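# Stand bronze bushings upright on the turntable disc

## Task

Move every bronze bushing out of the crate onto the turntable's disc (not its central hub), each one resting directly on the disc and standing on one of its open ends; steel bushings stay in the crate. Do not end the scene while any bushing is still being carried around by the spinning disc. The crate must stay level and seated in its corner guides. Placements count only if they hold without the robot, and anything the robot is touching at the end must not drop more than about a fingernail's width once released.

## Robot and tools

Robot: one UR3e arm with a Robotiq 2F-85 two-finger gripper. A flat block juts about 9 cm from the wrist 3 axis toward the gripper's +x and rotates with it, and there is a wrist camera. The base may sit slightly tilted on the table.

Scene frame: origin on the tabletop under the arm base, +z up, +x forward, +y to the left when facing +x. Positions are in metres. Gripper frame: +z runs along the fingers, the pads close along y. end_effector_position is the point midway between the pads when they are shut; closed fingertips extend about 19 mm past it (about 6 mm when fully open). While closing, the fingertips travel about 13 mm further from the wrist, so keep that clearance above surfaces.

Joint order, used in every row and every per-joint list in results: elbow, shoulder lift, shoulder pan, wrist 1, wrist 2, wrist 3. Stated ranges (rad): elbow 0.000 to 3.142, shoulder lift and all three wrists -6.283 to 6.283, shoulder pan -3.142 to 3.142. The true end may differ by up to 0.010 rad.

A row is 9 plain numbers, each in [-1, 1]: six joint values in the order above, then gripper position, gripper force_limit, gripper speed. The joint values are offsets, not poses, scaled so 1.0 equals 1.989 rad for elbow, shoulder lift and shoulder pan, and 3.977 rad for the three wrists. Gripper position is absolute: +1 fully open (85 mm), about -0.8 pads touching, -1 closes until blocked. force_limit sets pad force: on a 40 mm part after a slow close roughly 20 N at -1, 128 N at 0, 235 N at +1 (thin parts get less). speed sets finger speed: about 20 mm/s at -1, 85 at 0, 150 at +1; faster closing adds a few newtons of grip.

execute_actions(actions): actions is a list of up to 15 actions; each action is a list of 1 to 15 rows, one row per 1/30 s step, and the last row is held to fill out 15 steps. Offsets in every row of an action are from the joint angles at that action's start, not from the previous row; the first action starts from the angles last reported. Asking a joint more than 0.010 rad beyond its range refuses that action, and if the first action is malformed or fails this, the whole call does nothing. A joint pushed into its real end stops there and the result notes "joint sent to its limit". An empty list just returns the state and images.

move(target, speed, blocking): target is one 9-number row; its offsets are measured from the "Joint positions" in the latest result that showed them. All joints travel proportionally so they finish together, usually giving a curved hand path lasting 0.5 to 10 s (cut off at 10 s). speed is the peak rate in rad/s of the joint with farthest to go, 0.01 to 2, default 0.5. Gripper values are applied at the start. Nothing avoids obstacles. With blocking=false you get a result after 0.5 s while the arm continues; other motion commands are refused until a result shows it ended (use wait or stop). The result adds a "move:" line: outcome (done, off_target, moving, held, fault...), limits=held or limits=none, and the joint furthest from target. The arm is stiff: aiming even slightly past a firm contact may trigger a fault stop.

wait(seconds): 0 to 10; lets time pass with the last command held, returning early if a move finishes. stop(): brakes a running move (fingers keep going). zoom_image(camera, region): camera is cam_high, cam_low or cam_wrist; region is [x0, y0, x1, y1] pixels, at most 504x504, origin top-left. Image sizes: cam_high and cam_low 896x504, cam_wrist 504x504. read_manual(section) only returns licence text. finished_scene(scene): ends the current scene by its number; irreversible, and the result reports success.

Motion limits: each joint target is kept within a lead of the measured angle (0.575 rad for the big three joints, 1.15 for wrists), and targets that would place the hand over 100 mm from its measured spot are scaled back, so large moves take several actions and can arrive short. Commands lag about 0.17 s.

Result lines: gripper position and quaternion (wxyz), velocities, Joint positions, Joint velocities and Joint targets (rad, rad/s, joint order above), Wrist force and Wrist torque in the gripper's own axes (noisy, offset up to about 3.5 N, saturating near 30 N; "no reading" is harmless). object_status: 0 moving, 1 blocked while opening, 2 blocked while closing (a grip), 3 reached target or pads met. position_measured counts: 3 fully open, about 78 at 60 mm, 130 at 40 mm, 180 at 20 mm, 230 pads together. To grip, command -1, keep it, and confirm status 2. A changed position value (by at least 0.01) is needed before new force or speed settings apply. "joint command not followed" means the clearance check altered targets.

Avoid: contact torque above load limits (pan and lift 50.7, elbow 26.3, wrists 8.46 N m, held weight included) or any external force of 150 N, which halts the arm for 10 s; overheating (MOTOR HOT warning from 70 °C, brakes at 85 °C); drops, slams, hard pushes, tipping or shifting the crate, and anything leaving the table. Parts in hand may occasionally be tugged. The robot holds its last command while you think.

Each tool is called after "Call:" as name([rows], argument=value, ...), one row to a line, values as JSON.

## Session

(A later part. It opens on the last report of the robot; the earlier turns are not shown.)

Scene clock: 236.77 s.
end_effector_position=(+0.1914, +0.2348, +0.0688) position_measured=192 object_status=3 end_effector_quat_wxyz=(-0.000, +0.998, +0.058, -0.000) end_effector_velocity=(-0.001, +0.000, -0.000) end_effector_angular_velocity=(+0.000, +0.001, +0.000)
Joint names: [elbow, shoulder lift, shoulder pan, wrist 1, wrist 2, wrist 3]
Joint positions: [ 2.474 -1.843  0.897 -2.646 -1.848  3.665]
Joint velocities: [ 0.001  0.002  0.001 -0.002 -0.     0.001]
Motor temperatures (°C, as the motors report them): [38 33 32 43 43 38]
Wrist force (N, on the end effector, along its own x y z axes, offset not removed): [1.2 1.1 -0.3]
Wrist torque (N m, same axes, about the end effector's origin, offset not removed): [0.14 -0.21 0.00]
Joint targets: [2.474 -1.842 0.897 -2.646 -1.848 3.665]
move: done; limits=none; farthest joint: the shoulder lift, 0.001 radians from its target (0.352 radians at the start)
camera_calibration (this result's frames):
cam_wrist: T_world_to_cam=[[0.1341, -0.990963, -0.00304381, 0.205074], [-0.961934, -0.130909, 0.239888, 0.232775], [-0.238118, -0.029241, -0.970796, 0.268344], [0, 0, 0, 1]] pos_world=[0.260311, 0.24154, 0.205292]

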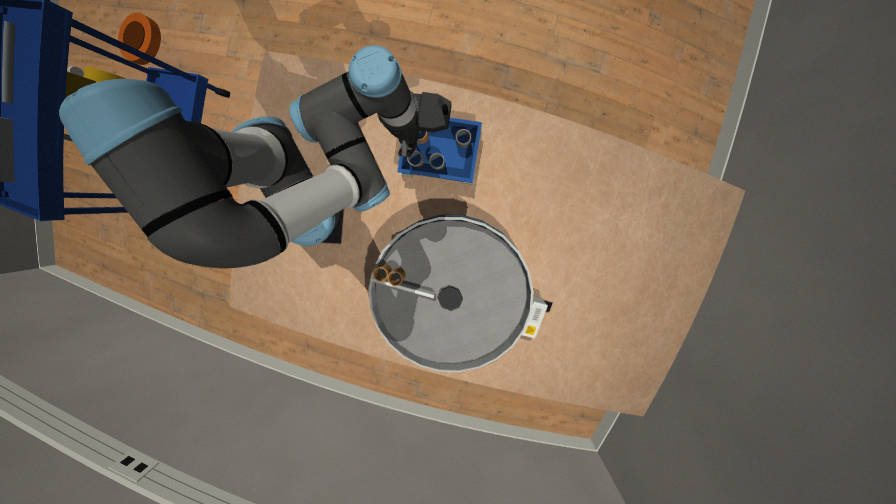

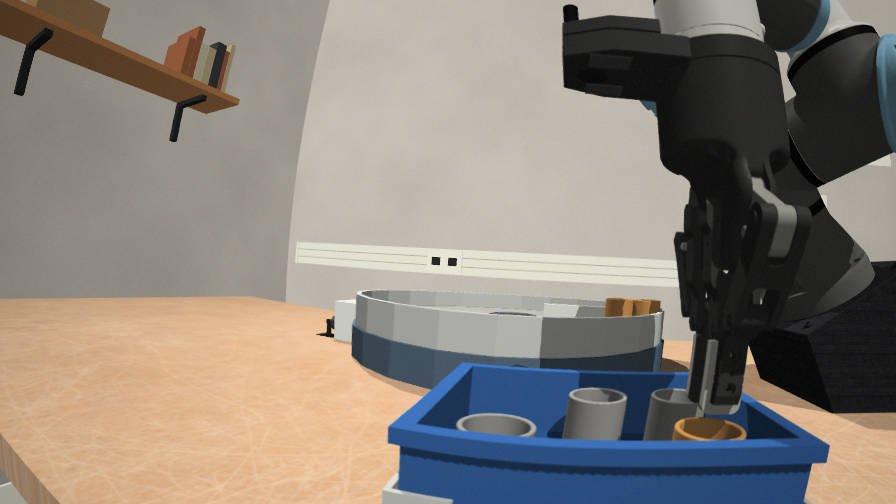

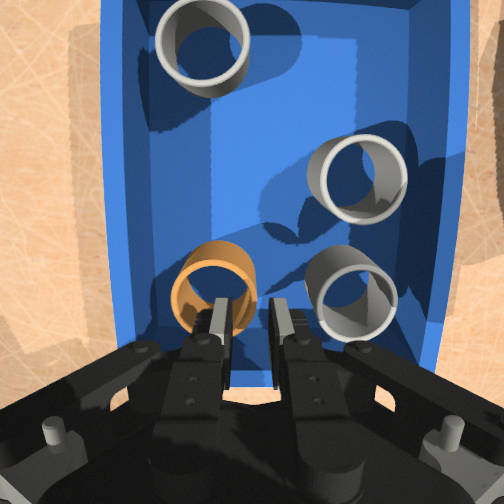

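Call:
move(target=[-0.005,0.0015,-0.0035,0.0013,0.0008,-0.0015,-0.5,-0.6,0], speed=0.05)

Call:
move(target=[0.0144,0.038,-0.0105,-0.0275,0.0023,-0.005,-0.5,-0.6,0], speed=0.03)

Scene clock: 243.40 s.
end_effector_position=(+0.1944, +0.2354, +0.0687) position_measured=192 object_status=3 end_effector_quat_wxyz=(-0.001, +0.998, +0.058, -0.001) end_effector_velocity=(+0.000, +0.001, +0.000) end_effector_angular_velocity=(+0.001, -0.000, +0.002)
Joint names: [elbow, shoulder lift, shoulder pan, wrist 1, wrist 2, wrist 3]
Joint positions: [ 2.464 -1.84   0.89  -2.641 -1.845  3.659]
Joint velocities: [-0.002  0.001  0.001  0.001  0.001 -0.001]
Motor temperatures (°C, as the motors report them): [38 33 32 43 43 38]
Wrist force (N, on the end effector, along its own x y z axes, offset not removed): [0.2 1.9 0.0]
Wrist torque (N m, same axes, about the end effector's origin, offset not removed): [0.28 -0.04 -0.01]
Joint targets: [2.464 -1.840 0.890 -2.640 -1.845 3.659]
move: done; limits=none; farthest joint: the shoulder pan, 0.000 radians from its target (0.007 radians at the start)
camera_calibration (this result's frames):
cam_wrist: T_world_to_cam=[[0.13355, -0.991037, -0.00320974, 0.20545], [-0.961982, -0.130412, 0.239965, 0.235624], [-0.238233, -0.0289596, -0.970776, 0.269008], [0, 0, 0, 1]] pos_world=[0.263315, 0.242127, 0.205264]

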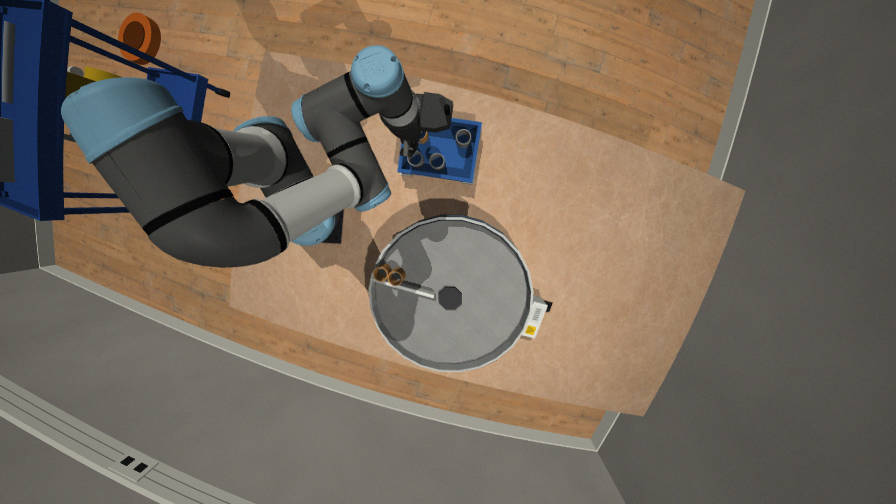

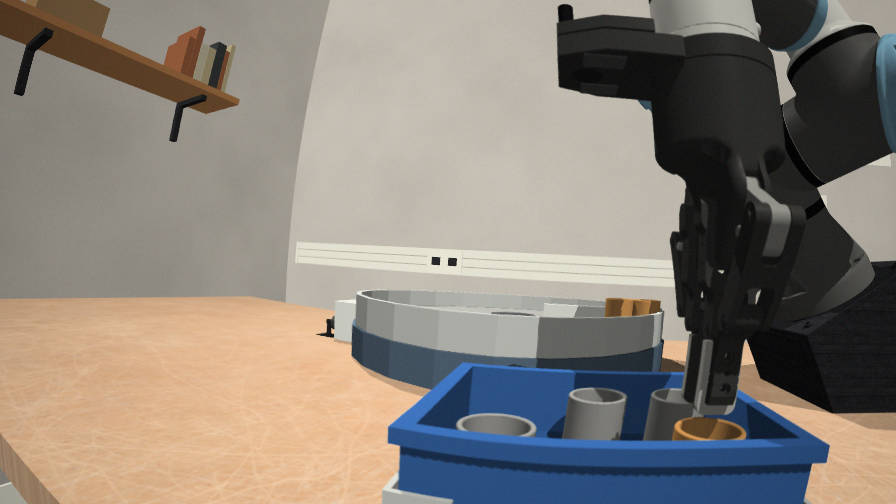

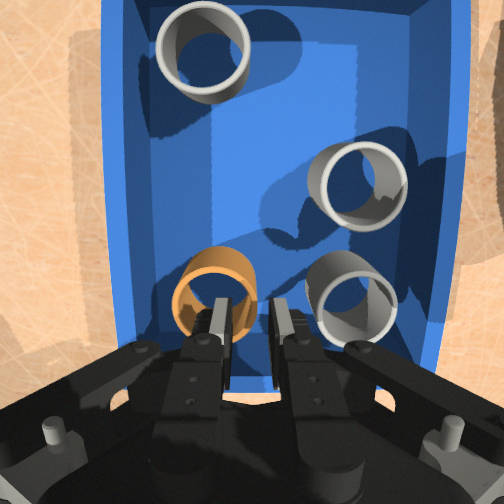

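Scene clock: 247.37 s.
end_effector_position=(+0.1947, +0.2357, +0.0539) position_measured=192 object_status=3 end_effector_quat_wxyz=(-0.001, +0.998, +0.058, -0.001) end_effector_velocity=(-0.001, -0.000, -0.000) end_effector_angular_velocity=(-0.000, +0.001, +0.001)
Joint names: [elbow, shoulder lift, shoulder pan, wrist 1, wrist 2, wrist 3]
Joint positions: [ 2.492 -1.764  0.87  -2.75  -1.836  3.639]
Joint velocities: [ 0.002  0.002 -0.    -0.002  0.    -0.   ]
Motor temperatures (°C, as the motors report them): [38 33 32 43 43 38]
Wrist force (N, on the end effector, along its own x y z axes, offset not removed): [0.9 1.7 -0.1]
Wrist torque (N m, same axes, about the end effector's origin, offset not removed): [0.21 -0.14 0.03]
Joint targets: [2.492 -1.764 0.870 -2.750 -1.836 3.639]
move: done; limits=none; farthest joint: the shoulder pan, 0.001 radians from its target (0.021 radians at the start)
camera_calibration (this result's frames):
cam_wrist: T_world_to_cam=[[0.133917, -0.990987, -0.00328197, 0.205587], [-0.961913, -0.130783, 0.240039, 0.239536], [-0.238304, -0.0289882, -0.970758, 0.254743], [0, 0, 0, 1]] pos_world=[0.263588, 0.242446, 0.19047]

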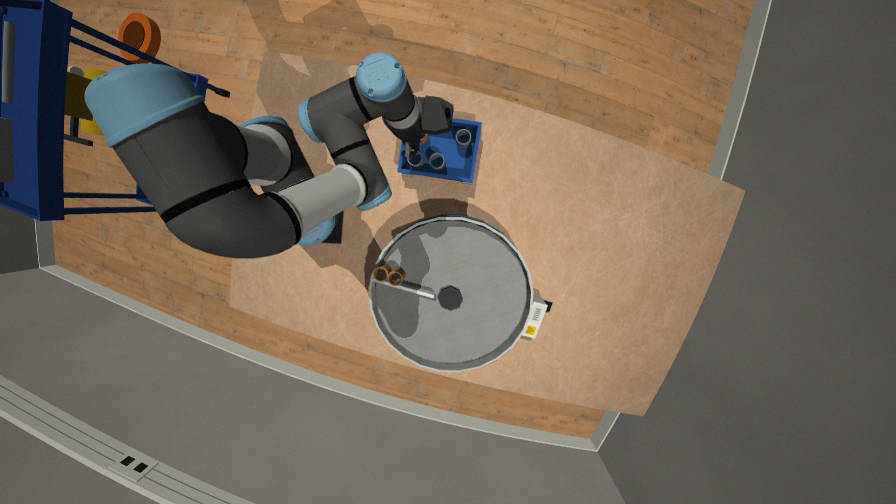

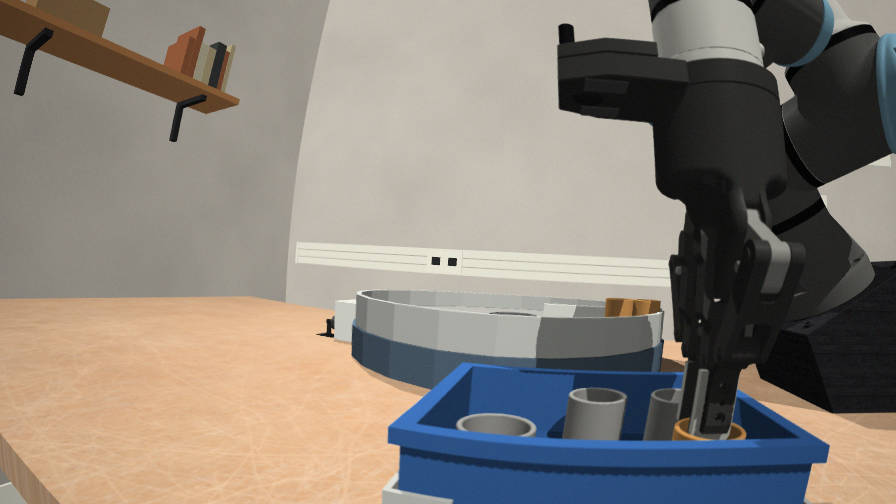

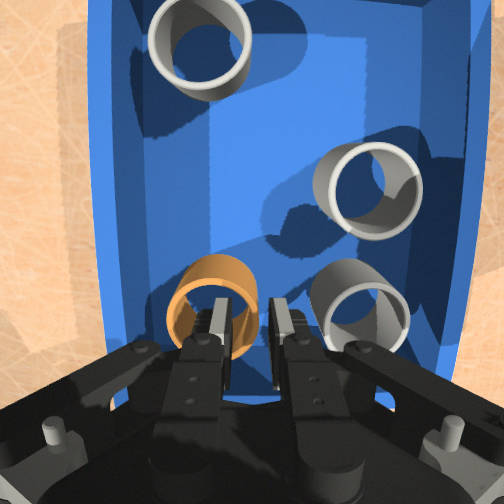

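Call:
move(target=[0.0096,0.0245,-0.007,-0.0183,0.0015,-0.0033,-0.5,-0.6,0], speed=0.03)

Call:
execute_actions([
  [[0,0,0,0,0,0,-1,-0.6,-0.5]],
  [[0,0,0,0,0,0,-1,-0.6,-0.5]],
  [[0,0,0,0,0,0,-1,-0.6,-0.5]],
])

Call:
move(target=[-0.024,-0.0625,0.0175,0.0458,-0.0038,0.0083,-1,-0.6,-0.5], speed=0.08)

Call:
move(target=[-0.042,-0.085,0.026,0.063,-0.006,0.012,-1,-0.6,-0.5], speed=0.15)

Scene clock: 255.33 s.
end_effector_position=(+0.1948, +0.2354, +0.0449) position_measured=192 object_status=3 end_effector_quat_wxyz=(-0.001, +0.998, +0.058, +0.000) end_effector_velocity=(-0.000, -0.000, -0.000) end_effector_angular_velocity=(-0.000, +0.001, +0.001)
Joint names: [elbow, shoulder lift, shoulder pan, wrist 1, wrist 2, wrist 3]
Joint positions: [ 2.511 -1.716  0.856 -2.822 -1.83   3.626]
Joint velocities: [ 0.001  0.002  0.    -0.002  0.    -0.   ]
Motor temperatures (°C, as the motors report them): [38 33 32 43 43 38]
Wrist force (N, on the end effector, along its own x y z axes, offset not removed): [1.5 2.4 -0.5]
Wrist torque (N m, same axes, about the end effector's origin, offset not removed): [0.33 -0.28 0.03]
Joint targets: [2.511 -1.715 0.856 -2.823 -1.830 3.626]
move: done; limits=none; farthest joint: the shoulder pan, 0.000 radians from its target (0.014 radians at the start)
camera_calibration (this result's frames):
cam_wrist: T_world_to_cam=[[0.133672, -0.991018, -0.00387282, 0.205314], [-0.962269, -0.130726, 0.238641, 0.241876], [-0.237003, -0.0281728, -0.9711, 0.245498], [0, 0, 0, 1]] pos_world=[0.263489, 0.242006, 0.181477]

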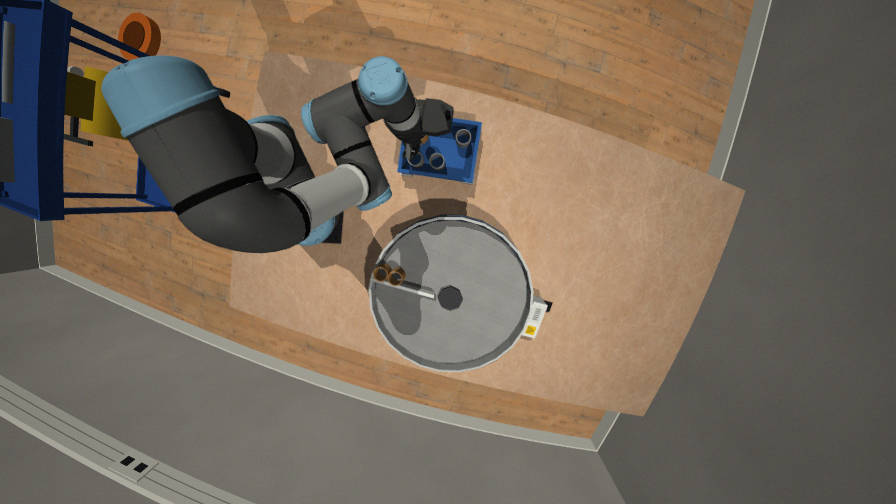

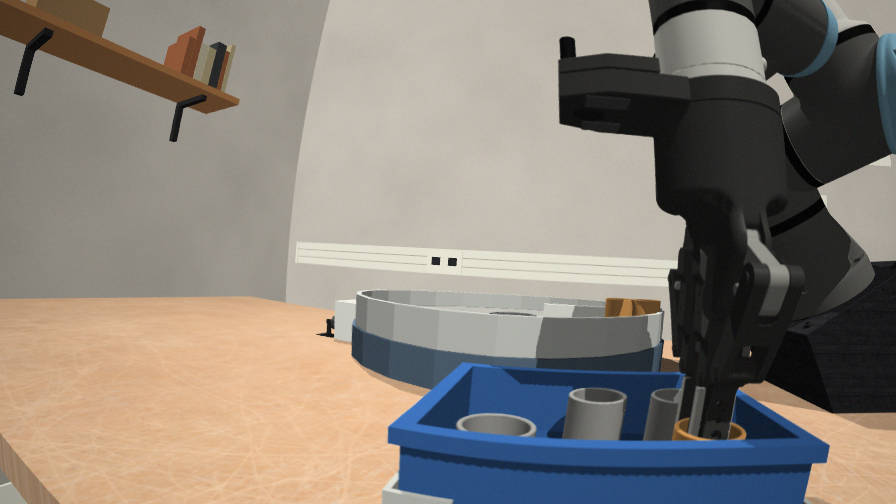

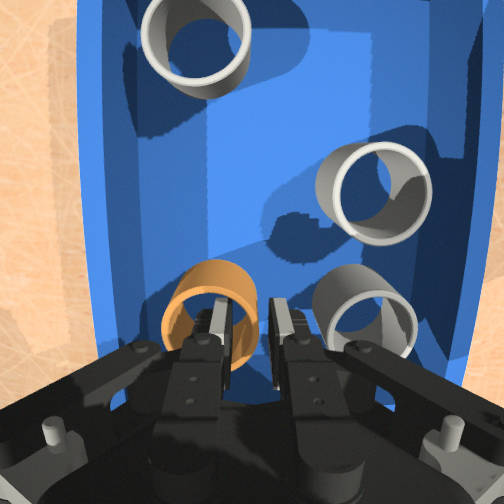

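Scene clock: 256.83 s.
end_effector_position=(+0.1948, +0.2354, +0.0448) position_measured=216 object_status=2 end_effector_quat_wxyz=(-0.001, +0.998, +0.058, +0.000) end_effector_velocity=(-0.000, -0.000, -0.000) end_effector_angular_velocity=(-0.000, +0.000, -0.000)
Joint names: [elbow, shoulder lift, shoulder pan, wrist 1, wrist 2, wrist 3]
Joint positions: [ 2.511 -1.716  0.856 -2.822 -1.83   3.626]
Joint velocities: [ 0.001 -0.    -0.    -0.     0.     0.   ]
Motor temperatures (°C, as the motors report them): [38 33 32 43 43 38]
Wrist force (N, on the end effector, along its own x y z axes, offset not removed): [0.0 3.0 -5.2]
Wrist torque (N m, same axes, about the end effector's origin, offset not removed): [0.07 -0.07 0.03]
Joint targets: [2.511 -1.716 0.856 -2.822 -1.830 3.626]
camera_calibration (this result's frames):
cam_wrist: T_world_to_cam=[[0.133672, -0.991018, -0.00389509, 0.205319], [-0.962266, -0.130732, 0.23865, 0.241875], [-0.237016, -0.0281527, -0.971098, 0.245485], [0, 0, 0, 1]] pos_world=[0.263486, 0.242007, 0.181466]

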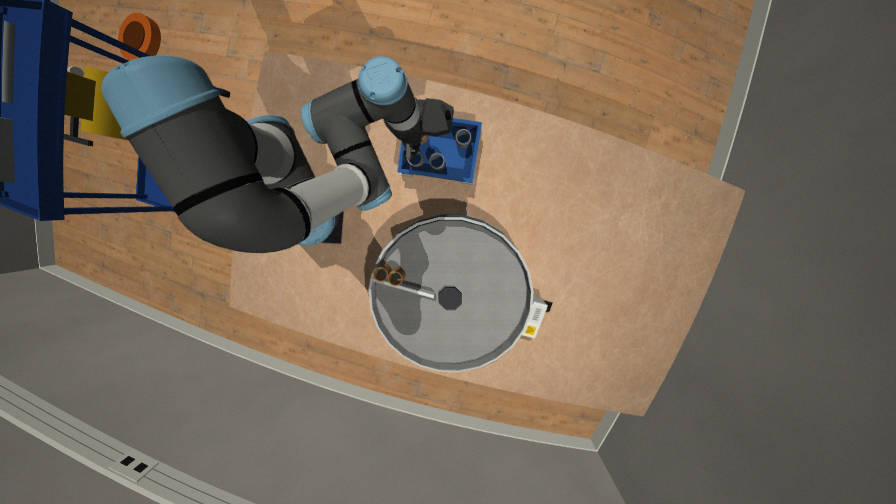

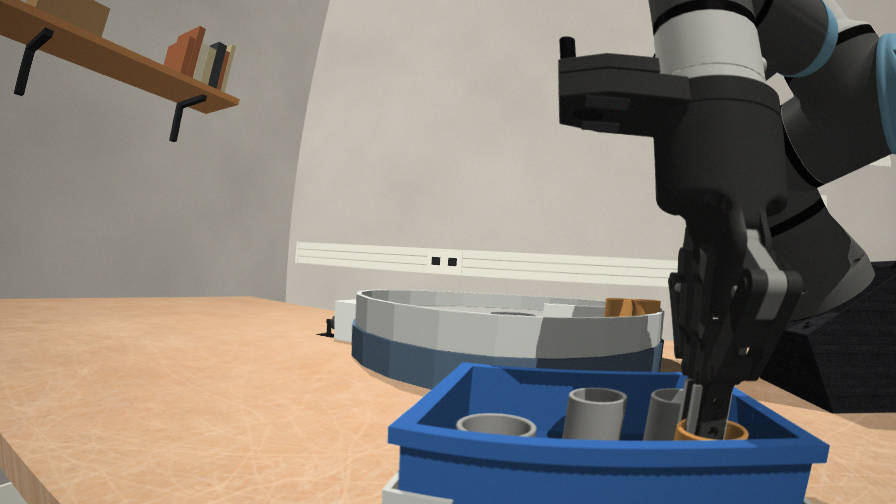

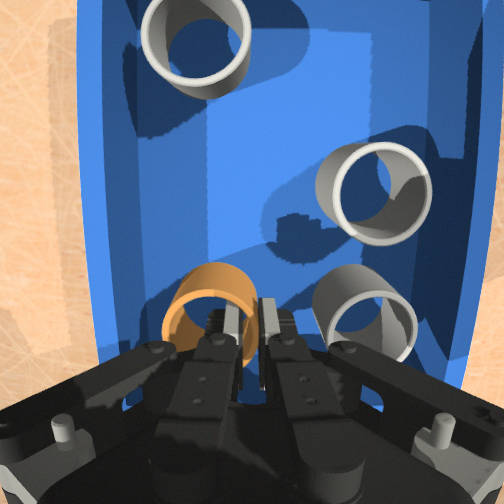

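Scene clock: 259.53 s.
end_effector_position=(+0.1944, +0.2354, +0.0688) position_measured=216 object_status=2 end_effector_quat_wxyz=(-0.001, +0.998, +0.058, -0.001) end_effector_velocity=(-0.000, +0.000, +0.000) end_effector_angular_velocity=(+0.000, +0.000, +0.001)
Joint names: [elbow, shoulder lift, shoulder pan, wrist 1, wrist 2, wrist 3]
Joint positions: [ 2.464 -1.84   0.891 -2.64  -1.845  3.659]
Joint velocities: [-0.    -0.001  0.002  0.002 -0.     0.   ]
Motor temperatures (°C, as the motors report them): [38 33 32 43 43 38]
Wrist force (N, on the end effector, along its own x y z axes, offset not removed): [0.7 1.6 0.9]
Wrist torque (N m, same axes, about the end effector's origin, offset not removed): [0.20 -0.18 0.00]
Joint targets: [2.464 -1.840 0.891 -2.640 -1.845 3.659]
move: done; limits=none; farthest joint: the shoulder lift, 0.001 radians from its target (0.125 radians at the start)
camera_calibration (this result's frames):
cam_wrist: T_world_to_cam=[[0.133551, -0.991037, -0.00322883, 0.205455], [-0.961978, -0.130417, 0.23998, 0.235612], [-0.23825, -0.0289436, -0.970772, 0.269026], [0, 0, 0, 1]] pos_world=[0.263311, 0.242128, 0.205284]

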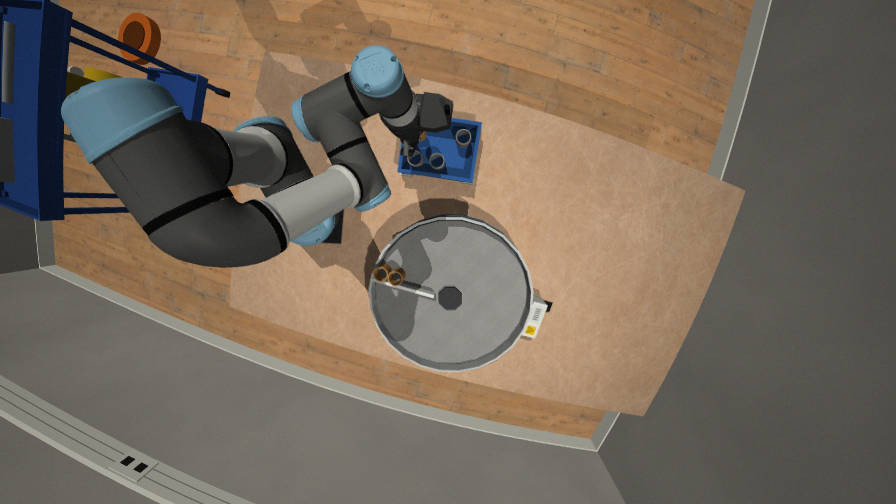

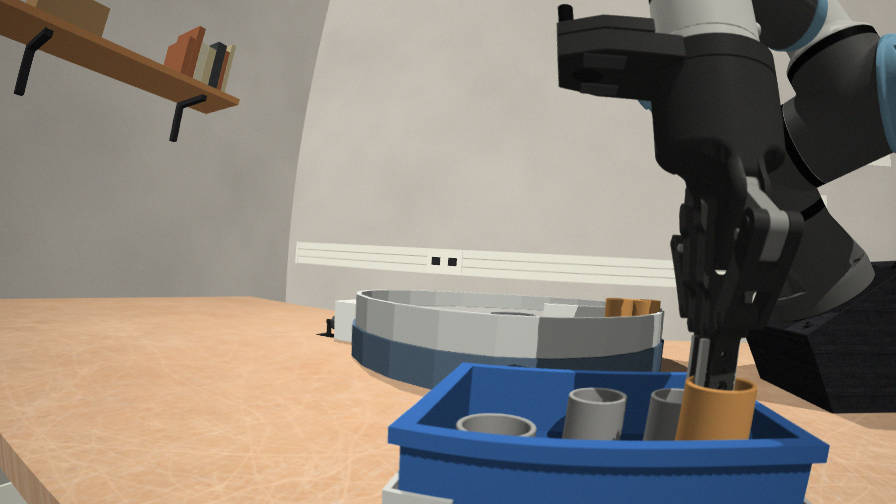

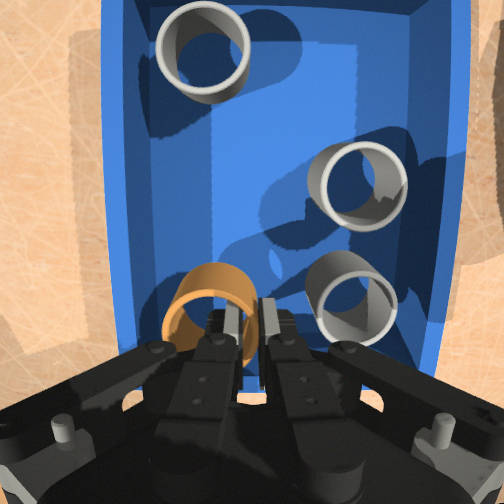

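Scene clock: 261.70 s.
end_effector_position=(+0.1960, +0.2336, +0.1082) position_measured=216 object_status=2 end_effector_quat_wxyz=(-0.004, +0.998, +0.056, +0.006) end_effector_velocity=(+0.000, -0.000, +0.000) end_effector_angular_velocity=(-0.000, -0.000, -0.001)
Joint names: [elbow, shoulder lift, shoulder pan, wrist 1, wrist 2, wrist 3]
Joint positions: [ 2.38  -2.009  0.942 -2.39  -1.869  3.706]
Joint velocities: [-0.001 -0.002 -0.001  0.003 -0.     0.   ]
Motor temperatures (°C, as the motors report them): [38 33 32 43 43 38]
Wrist force (N, on the end effector, along its own x y z axes, offset not removed): [0.3 1.9 1.6]
Wrist torque (N m, same axes, about the end effector's origin, offset not removed): [0.25 -0.04 0.02]
Joint targets: [2.380 -2.009 0.942 -2.390 -1.869 3.706]
move: done; limits=none; farthest joint: the shoulder pan, 0.001 radians from its target (0.052 radians at the start)
camera_calibration (this result's frames):
cam_wrist: T_world_to_cam=[[0.130092, -0.991457, -0.00944368, 0.205002], [-0.965438, -0.128836, 0.226561, 0.229158], [-0.225842, -0.0203565, -0.973951, 0.3035], [0, 0, 0, 1]] pos_world=[0.263112, 0.238953, 0.245612]

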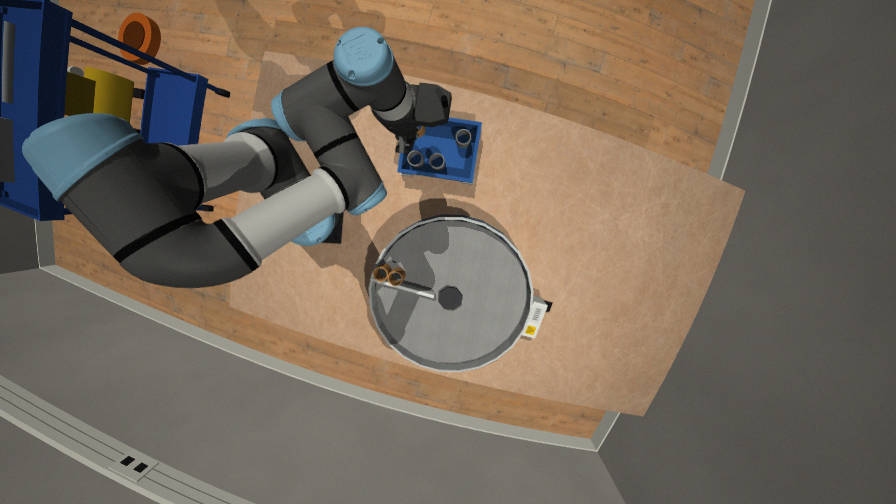

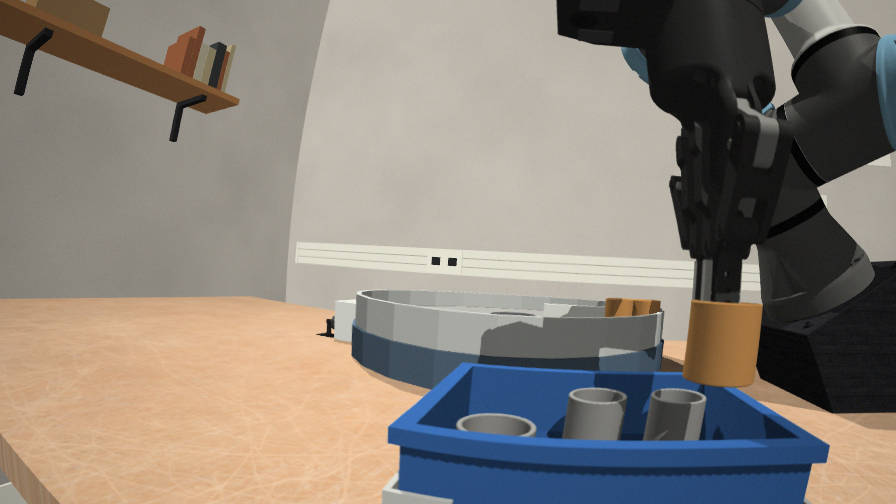

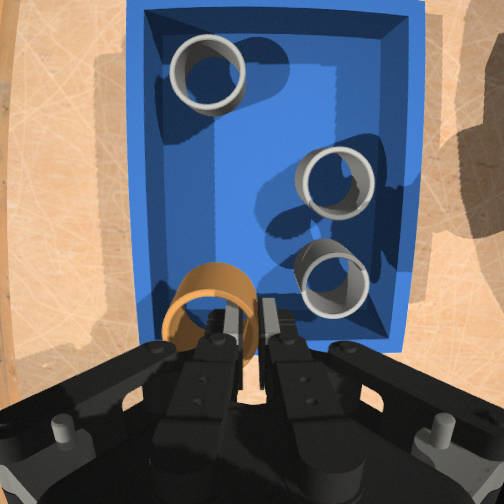

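Call:
move(target=[-0.232,-0.0794,-0.231,0.140,0.0533,-0.0747,-1,-0.6,-0.5], speed=0.45)

Call:
move(target=[-0.130,0.0975,-0.515,0.054,0.118,-0.235,-1,-0.6,-0.5], speed=0.7)

Call:
move(target=[0.078,0.045,0.042,-0.069,-0.008,0.021,-1,-0.6,-0.5], speed=0.2)

Call:
move(target=[0.0148,0.0115,0.0078,-0.0139,-0.0015,0.0037,-1,-0.6,-0.5], speed=0.025)

Scene clock: 273.53 s.
end_effector_position=(+0.3055, +0.1900, +0.1794) position_measured=216 object_status=2 end_effector_quat_wxyz=(+0.001, +1.000, -0.001, -0.001) end_effector_velocity=(+0.001, -0.000, +0.001) end_effector_angular_velocity=(+0.001, -0.001, +0.000)
Joint names: [elbow, shoulder lift, shoulder pan, wrist 1, wrist 2, wrist 3]
Joint positions: [ 1.919 -2.166  0.483 -1.834 -1.657  3.409]
Joint velocities: [-0.003 -0.001 -0.001  0.002  0.001 -0.001]
Motor temperatures (°C, as the motors report them): [38 33 32 43 43 38]
Wrist force (N, on the end effector, along its own x y z axes, offset not removed): [0.5 1.6 0.3]
Wrist torque (N m, same axes, about the end effector's origin, offset not removed): [0.20 -0.07 0.04]
Joint targets: [1.919 -2.166 0.483 -1.833 -1.657 3.409]
move: done; limits=none; farthest joint: the elbow, 0.001 radians from its target (0.462 radians at the start)
camera_calibration (this result's frames):
cam_wrist: T_world_to_cam=[[0.0163266, -0.999866, -0.000760068, 0.18307], [-0.970231, -0.0160264, 0.241651, 0.290496], [-0.241631, -0.0032079, -0.970363, 0.397626], [0, 0, 0, 1]] pos_world=[0.374938, 0.188977, 0.315782]

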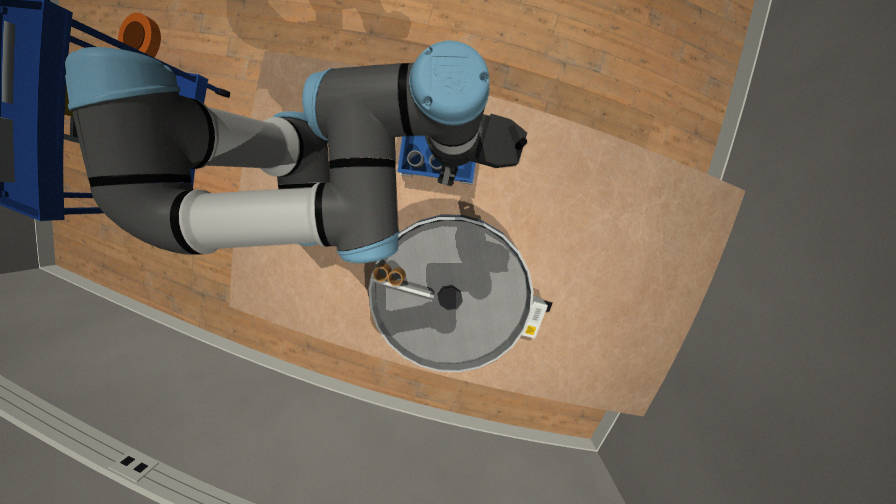

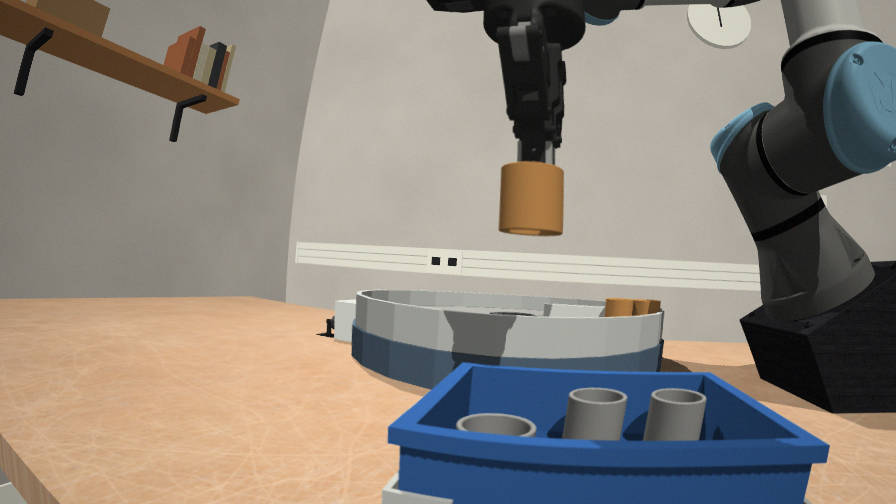

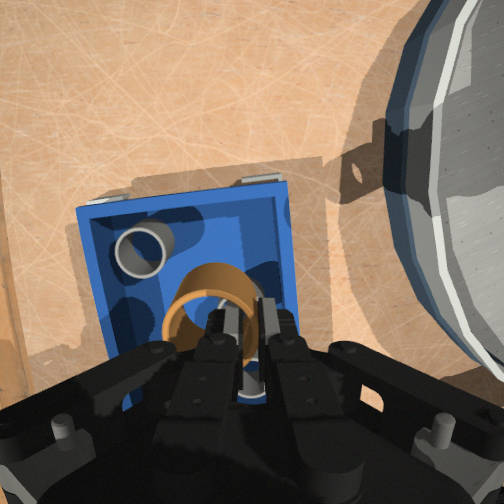

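Scene clock: 275.73 s.
end_effector_position=(+0.4303, -0.0050, +0.1495) position_measured=216 object_status=2 end_effector_quat_wxyz=(-0.000, +1.000, +0.001, -0.000) end_effector_velocity=(+0.000, -0.001, -0.000) end_effector_angular_velocity=(-0.001, -0.000, -0.001)
Joint names: [elbow, shoulder lift, shoulder pan, wrist 1, wrist 2, wrist 3]
Joint positions: [ 1.661 -1.973 -0.541 -1.619 -1.188  2.475]
Joint velocities: [-0.     0.001 -0.003  0.     0.001 -0.002]
Motor temperatures (°C, as the motors report them): [38 33 32 43 43 38]
Wrist force (N, on the end effector, along its own x y z axes, offset not removed): [0.9 1.2 1.4]
Wrist torque (N m, same axes, about the end effector's origin, offset not removed): [0.11 -0.16 0.01]
Joint targets: [1.661 -1.973 -0.541 -1.619 -1.188 2.475]
move: done; limits=none; farthest joint: the wrist 3, 0.001 radians from its target (0.935 radians at the start)
camera_calibration (this result's frames):
cam_wrist: T_world_to_cam=[[0.0193666, -0.999808, -0.00291885, -0.015], [-0.970781, -0.0195026, 0.239172, 0.416267], [-0.239183, -0.00179839, -0.970973, 0.39724], [0, 0, 0, 1]] pos_world=[0.499408, -0.0061644, 0.286106]

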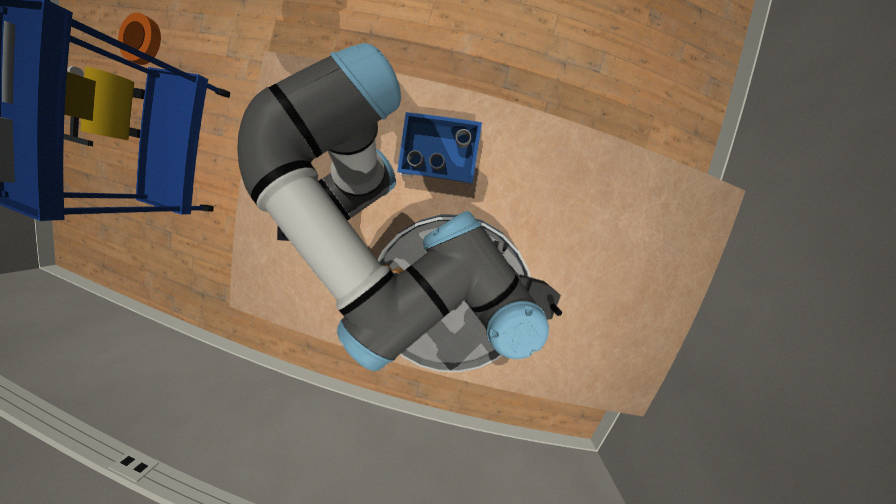

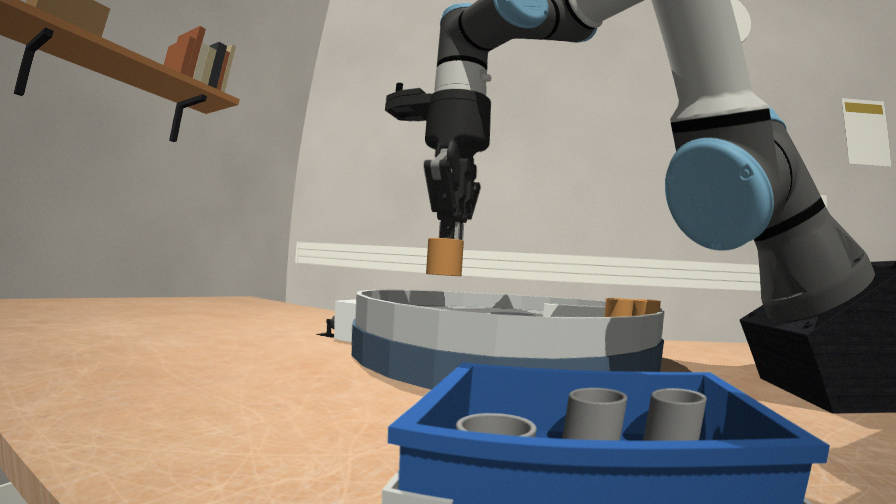

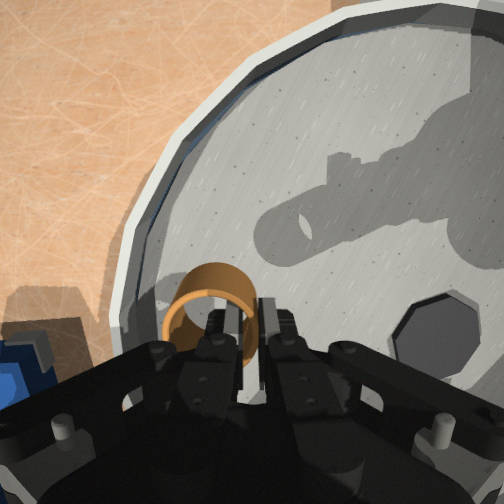

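Scene clock: 277.63 s.
end_effector_position=(+0.4315, -0.0067, +0.1015) position_measured=216 object_status=2 end_effector_quat_wxyz=(+0.000, +1.000, +0.000, -0.000) end_effector_velocity=(+0.000, -0.000, -0.000) end_effector_angular_velocity=(-0.001, -0.001, +0.001)
Joint names: [elbow, shoulder lift, shoulder pan, wrist 1, wrist 2, wrist 3]
Joint positions: [ 1.816 -1.883 -0.457 -1.893 -1.22   2.558]
Joint velocities: [ 0.     0.001  0.001 -0.002 -0.001  0.001]
Motor temperatures (°C, as the motors report them): [38 33 32 43 43 38]
Wrist force (N, on the end effector, along its own x y z axes, offset not removed): [0.8 1.7 0.8]
Wrist torque (N m, same axes, about the end effector's origin, offset not removed): [0.19 -0.17 0.06]
Joint targets: [1.816 -1.883 -0.457 -1.893 -1.220 2.558]
move: done; limits=none; farthest joint: the shoulder pan, 0.000 radians from its target (0.083 radians at the start)
camera_calibration (this result's frames):
cam_wrist: T_world_to_cam=[[0.01909, -0.999816, -0.00197883, -0.0168383], [-0.970603, -0.0190071, 0.239933, 0.428682], [-0.239927, -0.00265966, -0.970787, 0.351225], [0, 0, 0, 1]] pos_world=[0.50067, -0.00775309, 0.238076]

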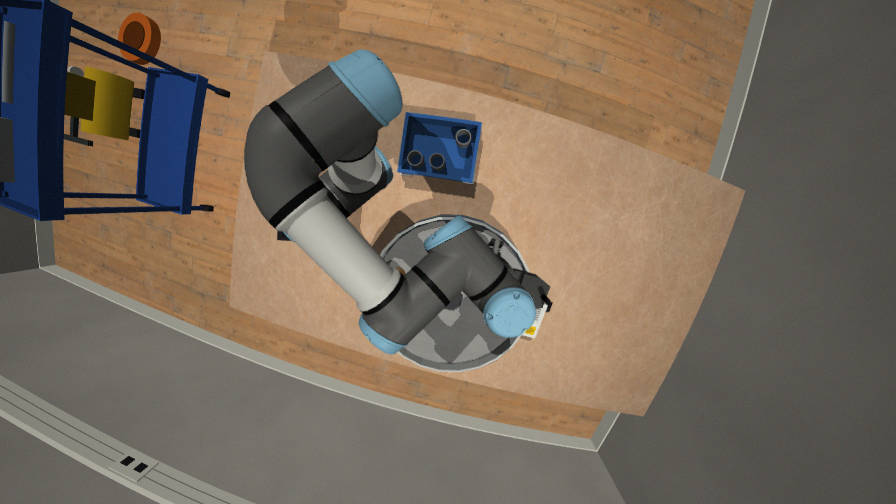

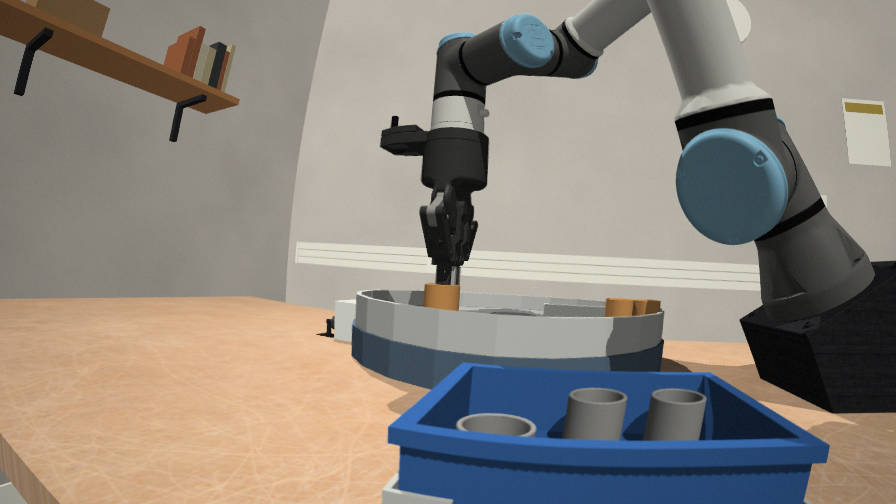

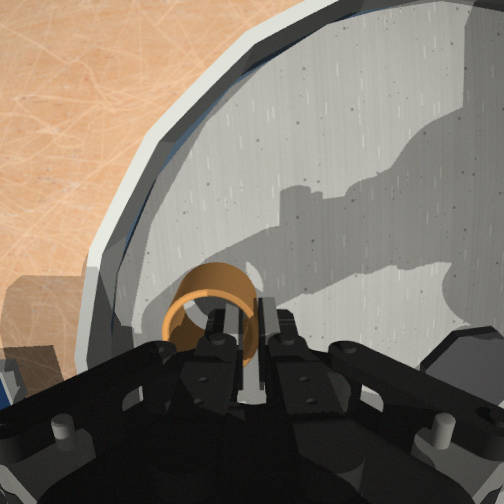

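Scene clock: 280.13 s.
end_effector_position=(+0.4308, -0.0065, +0.0911) position_measured=216 object_status=2 end_effector_quat_wxyz=(-0.001, +1.000, +0.000, -0.001) end_effector_velocity=(-0.000, +0.000, -0.001) end_effector_angular_velocity=(+0.001, +0.001, +0.000)
Joint names: [elbow, shoulder lift, shoulder pan, wrist 1, wrist 2, wrist 3]
Joint positions: [ 1.845 -1.86  -0.442 -1.948 -1.226  2.573]
Joint velocities: [ 0.002  0.002  0.001 -0.003 -0.     0.001]
Motor temperatures (°C, as the motors report them): [38 33 32 43 43 38]
Wrist force (N, on the end effector, along its own x y z axes, offset not removed): [-7.8 -2.5 -30.0]
Wrist torque (N m, same axes, about the end effector's origin, offset not removed): [0.42 -0.14 -0.02]
Joint targets: [1.845 -1.860 -0.442 -1.948 -1.226 2.573]
move: done; limits=none; farthest joint: the shoulder pan, 0.001 radians from its target (0.016 radians at the start)
camera_calibration (this result's frames):
cam_wrist: T_world_to_cam=[[0.0188918, -0.999817, -0.00305667, -0.0164504], [-0.970193, -0.0190706, 0.24158, 0.430184], [-0.241594, -0.00159832, -0.970376, 0.341611], [0, 0, 0, 1]] pos_world=[0.500204, -0.00769753, 0.227517]

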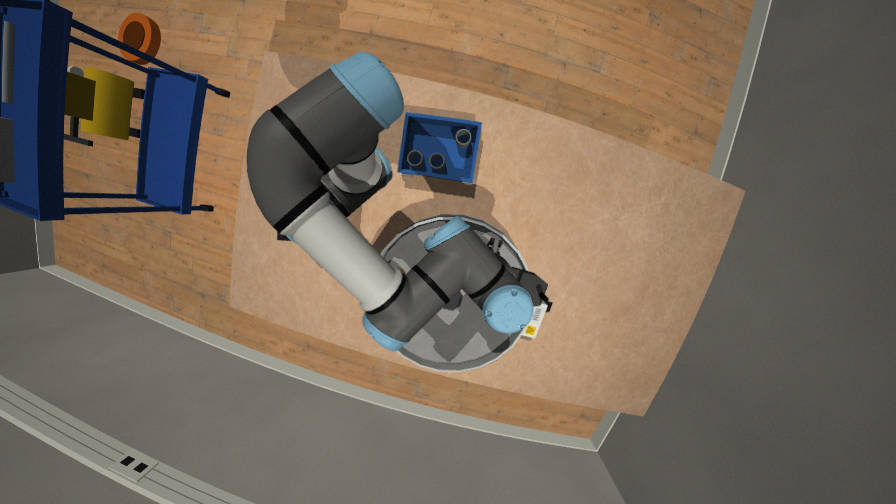

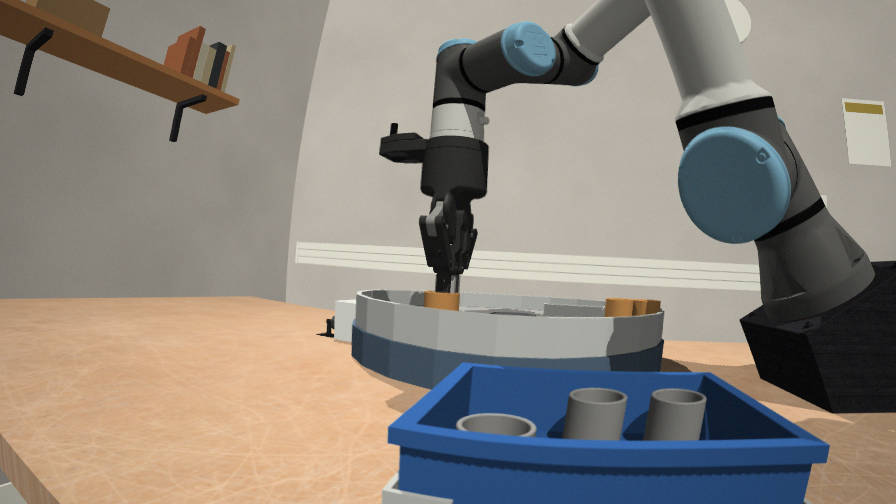

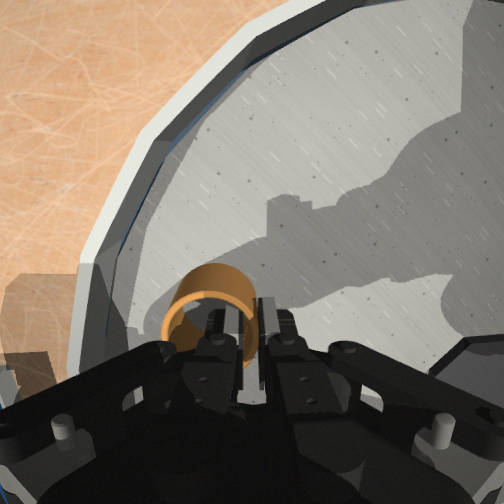

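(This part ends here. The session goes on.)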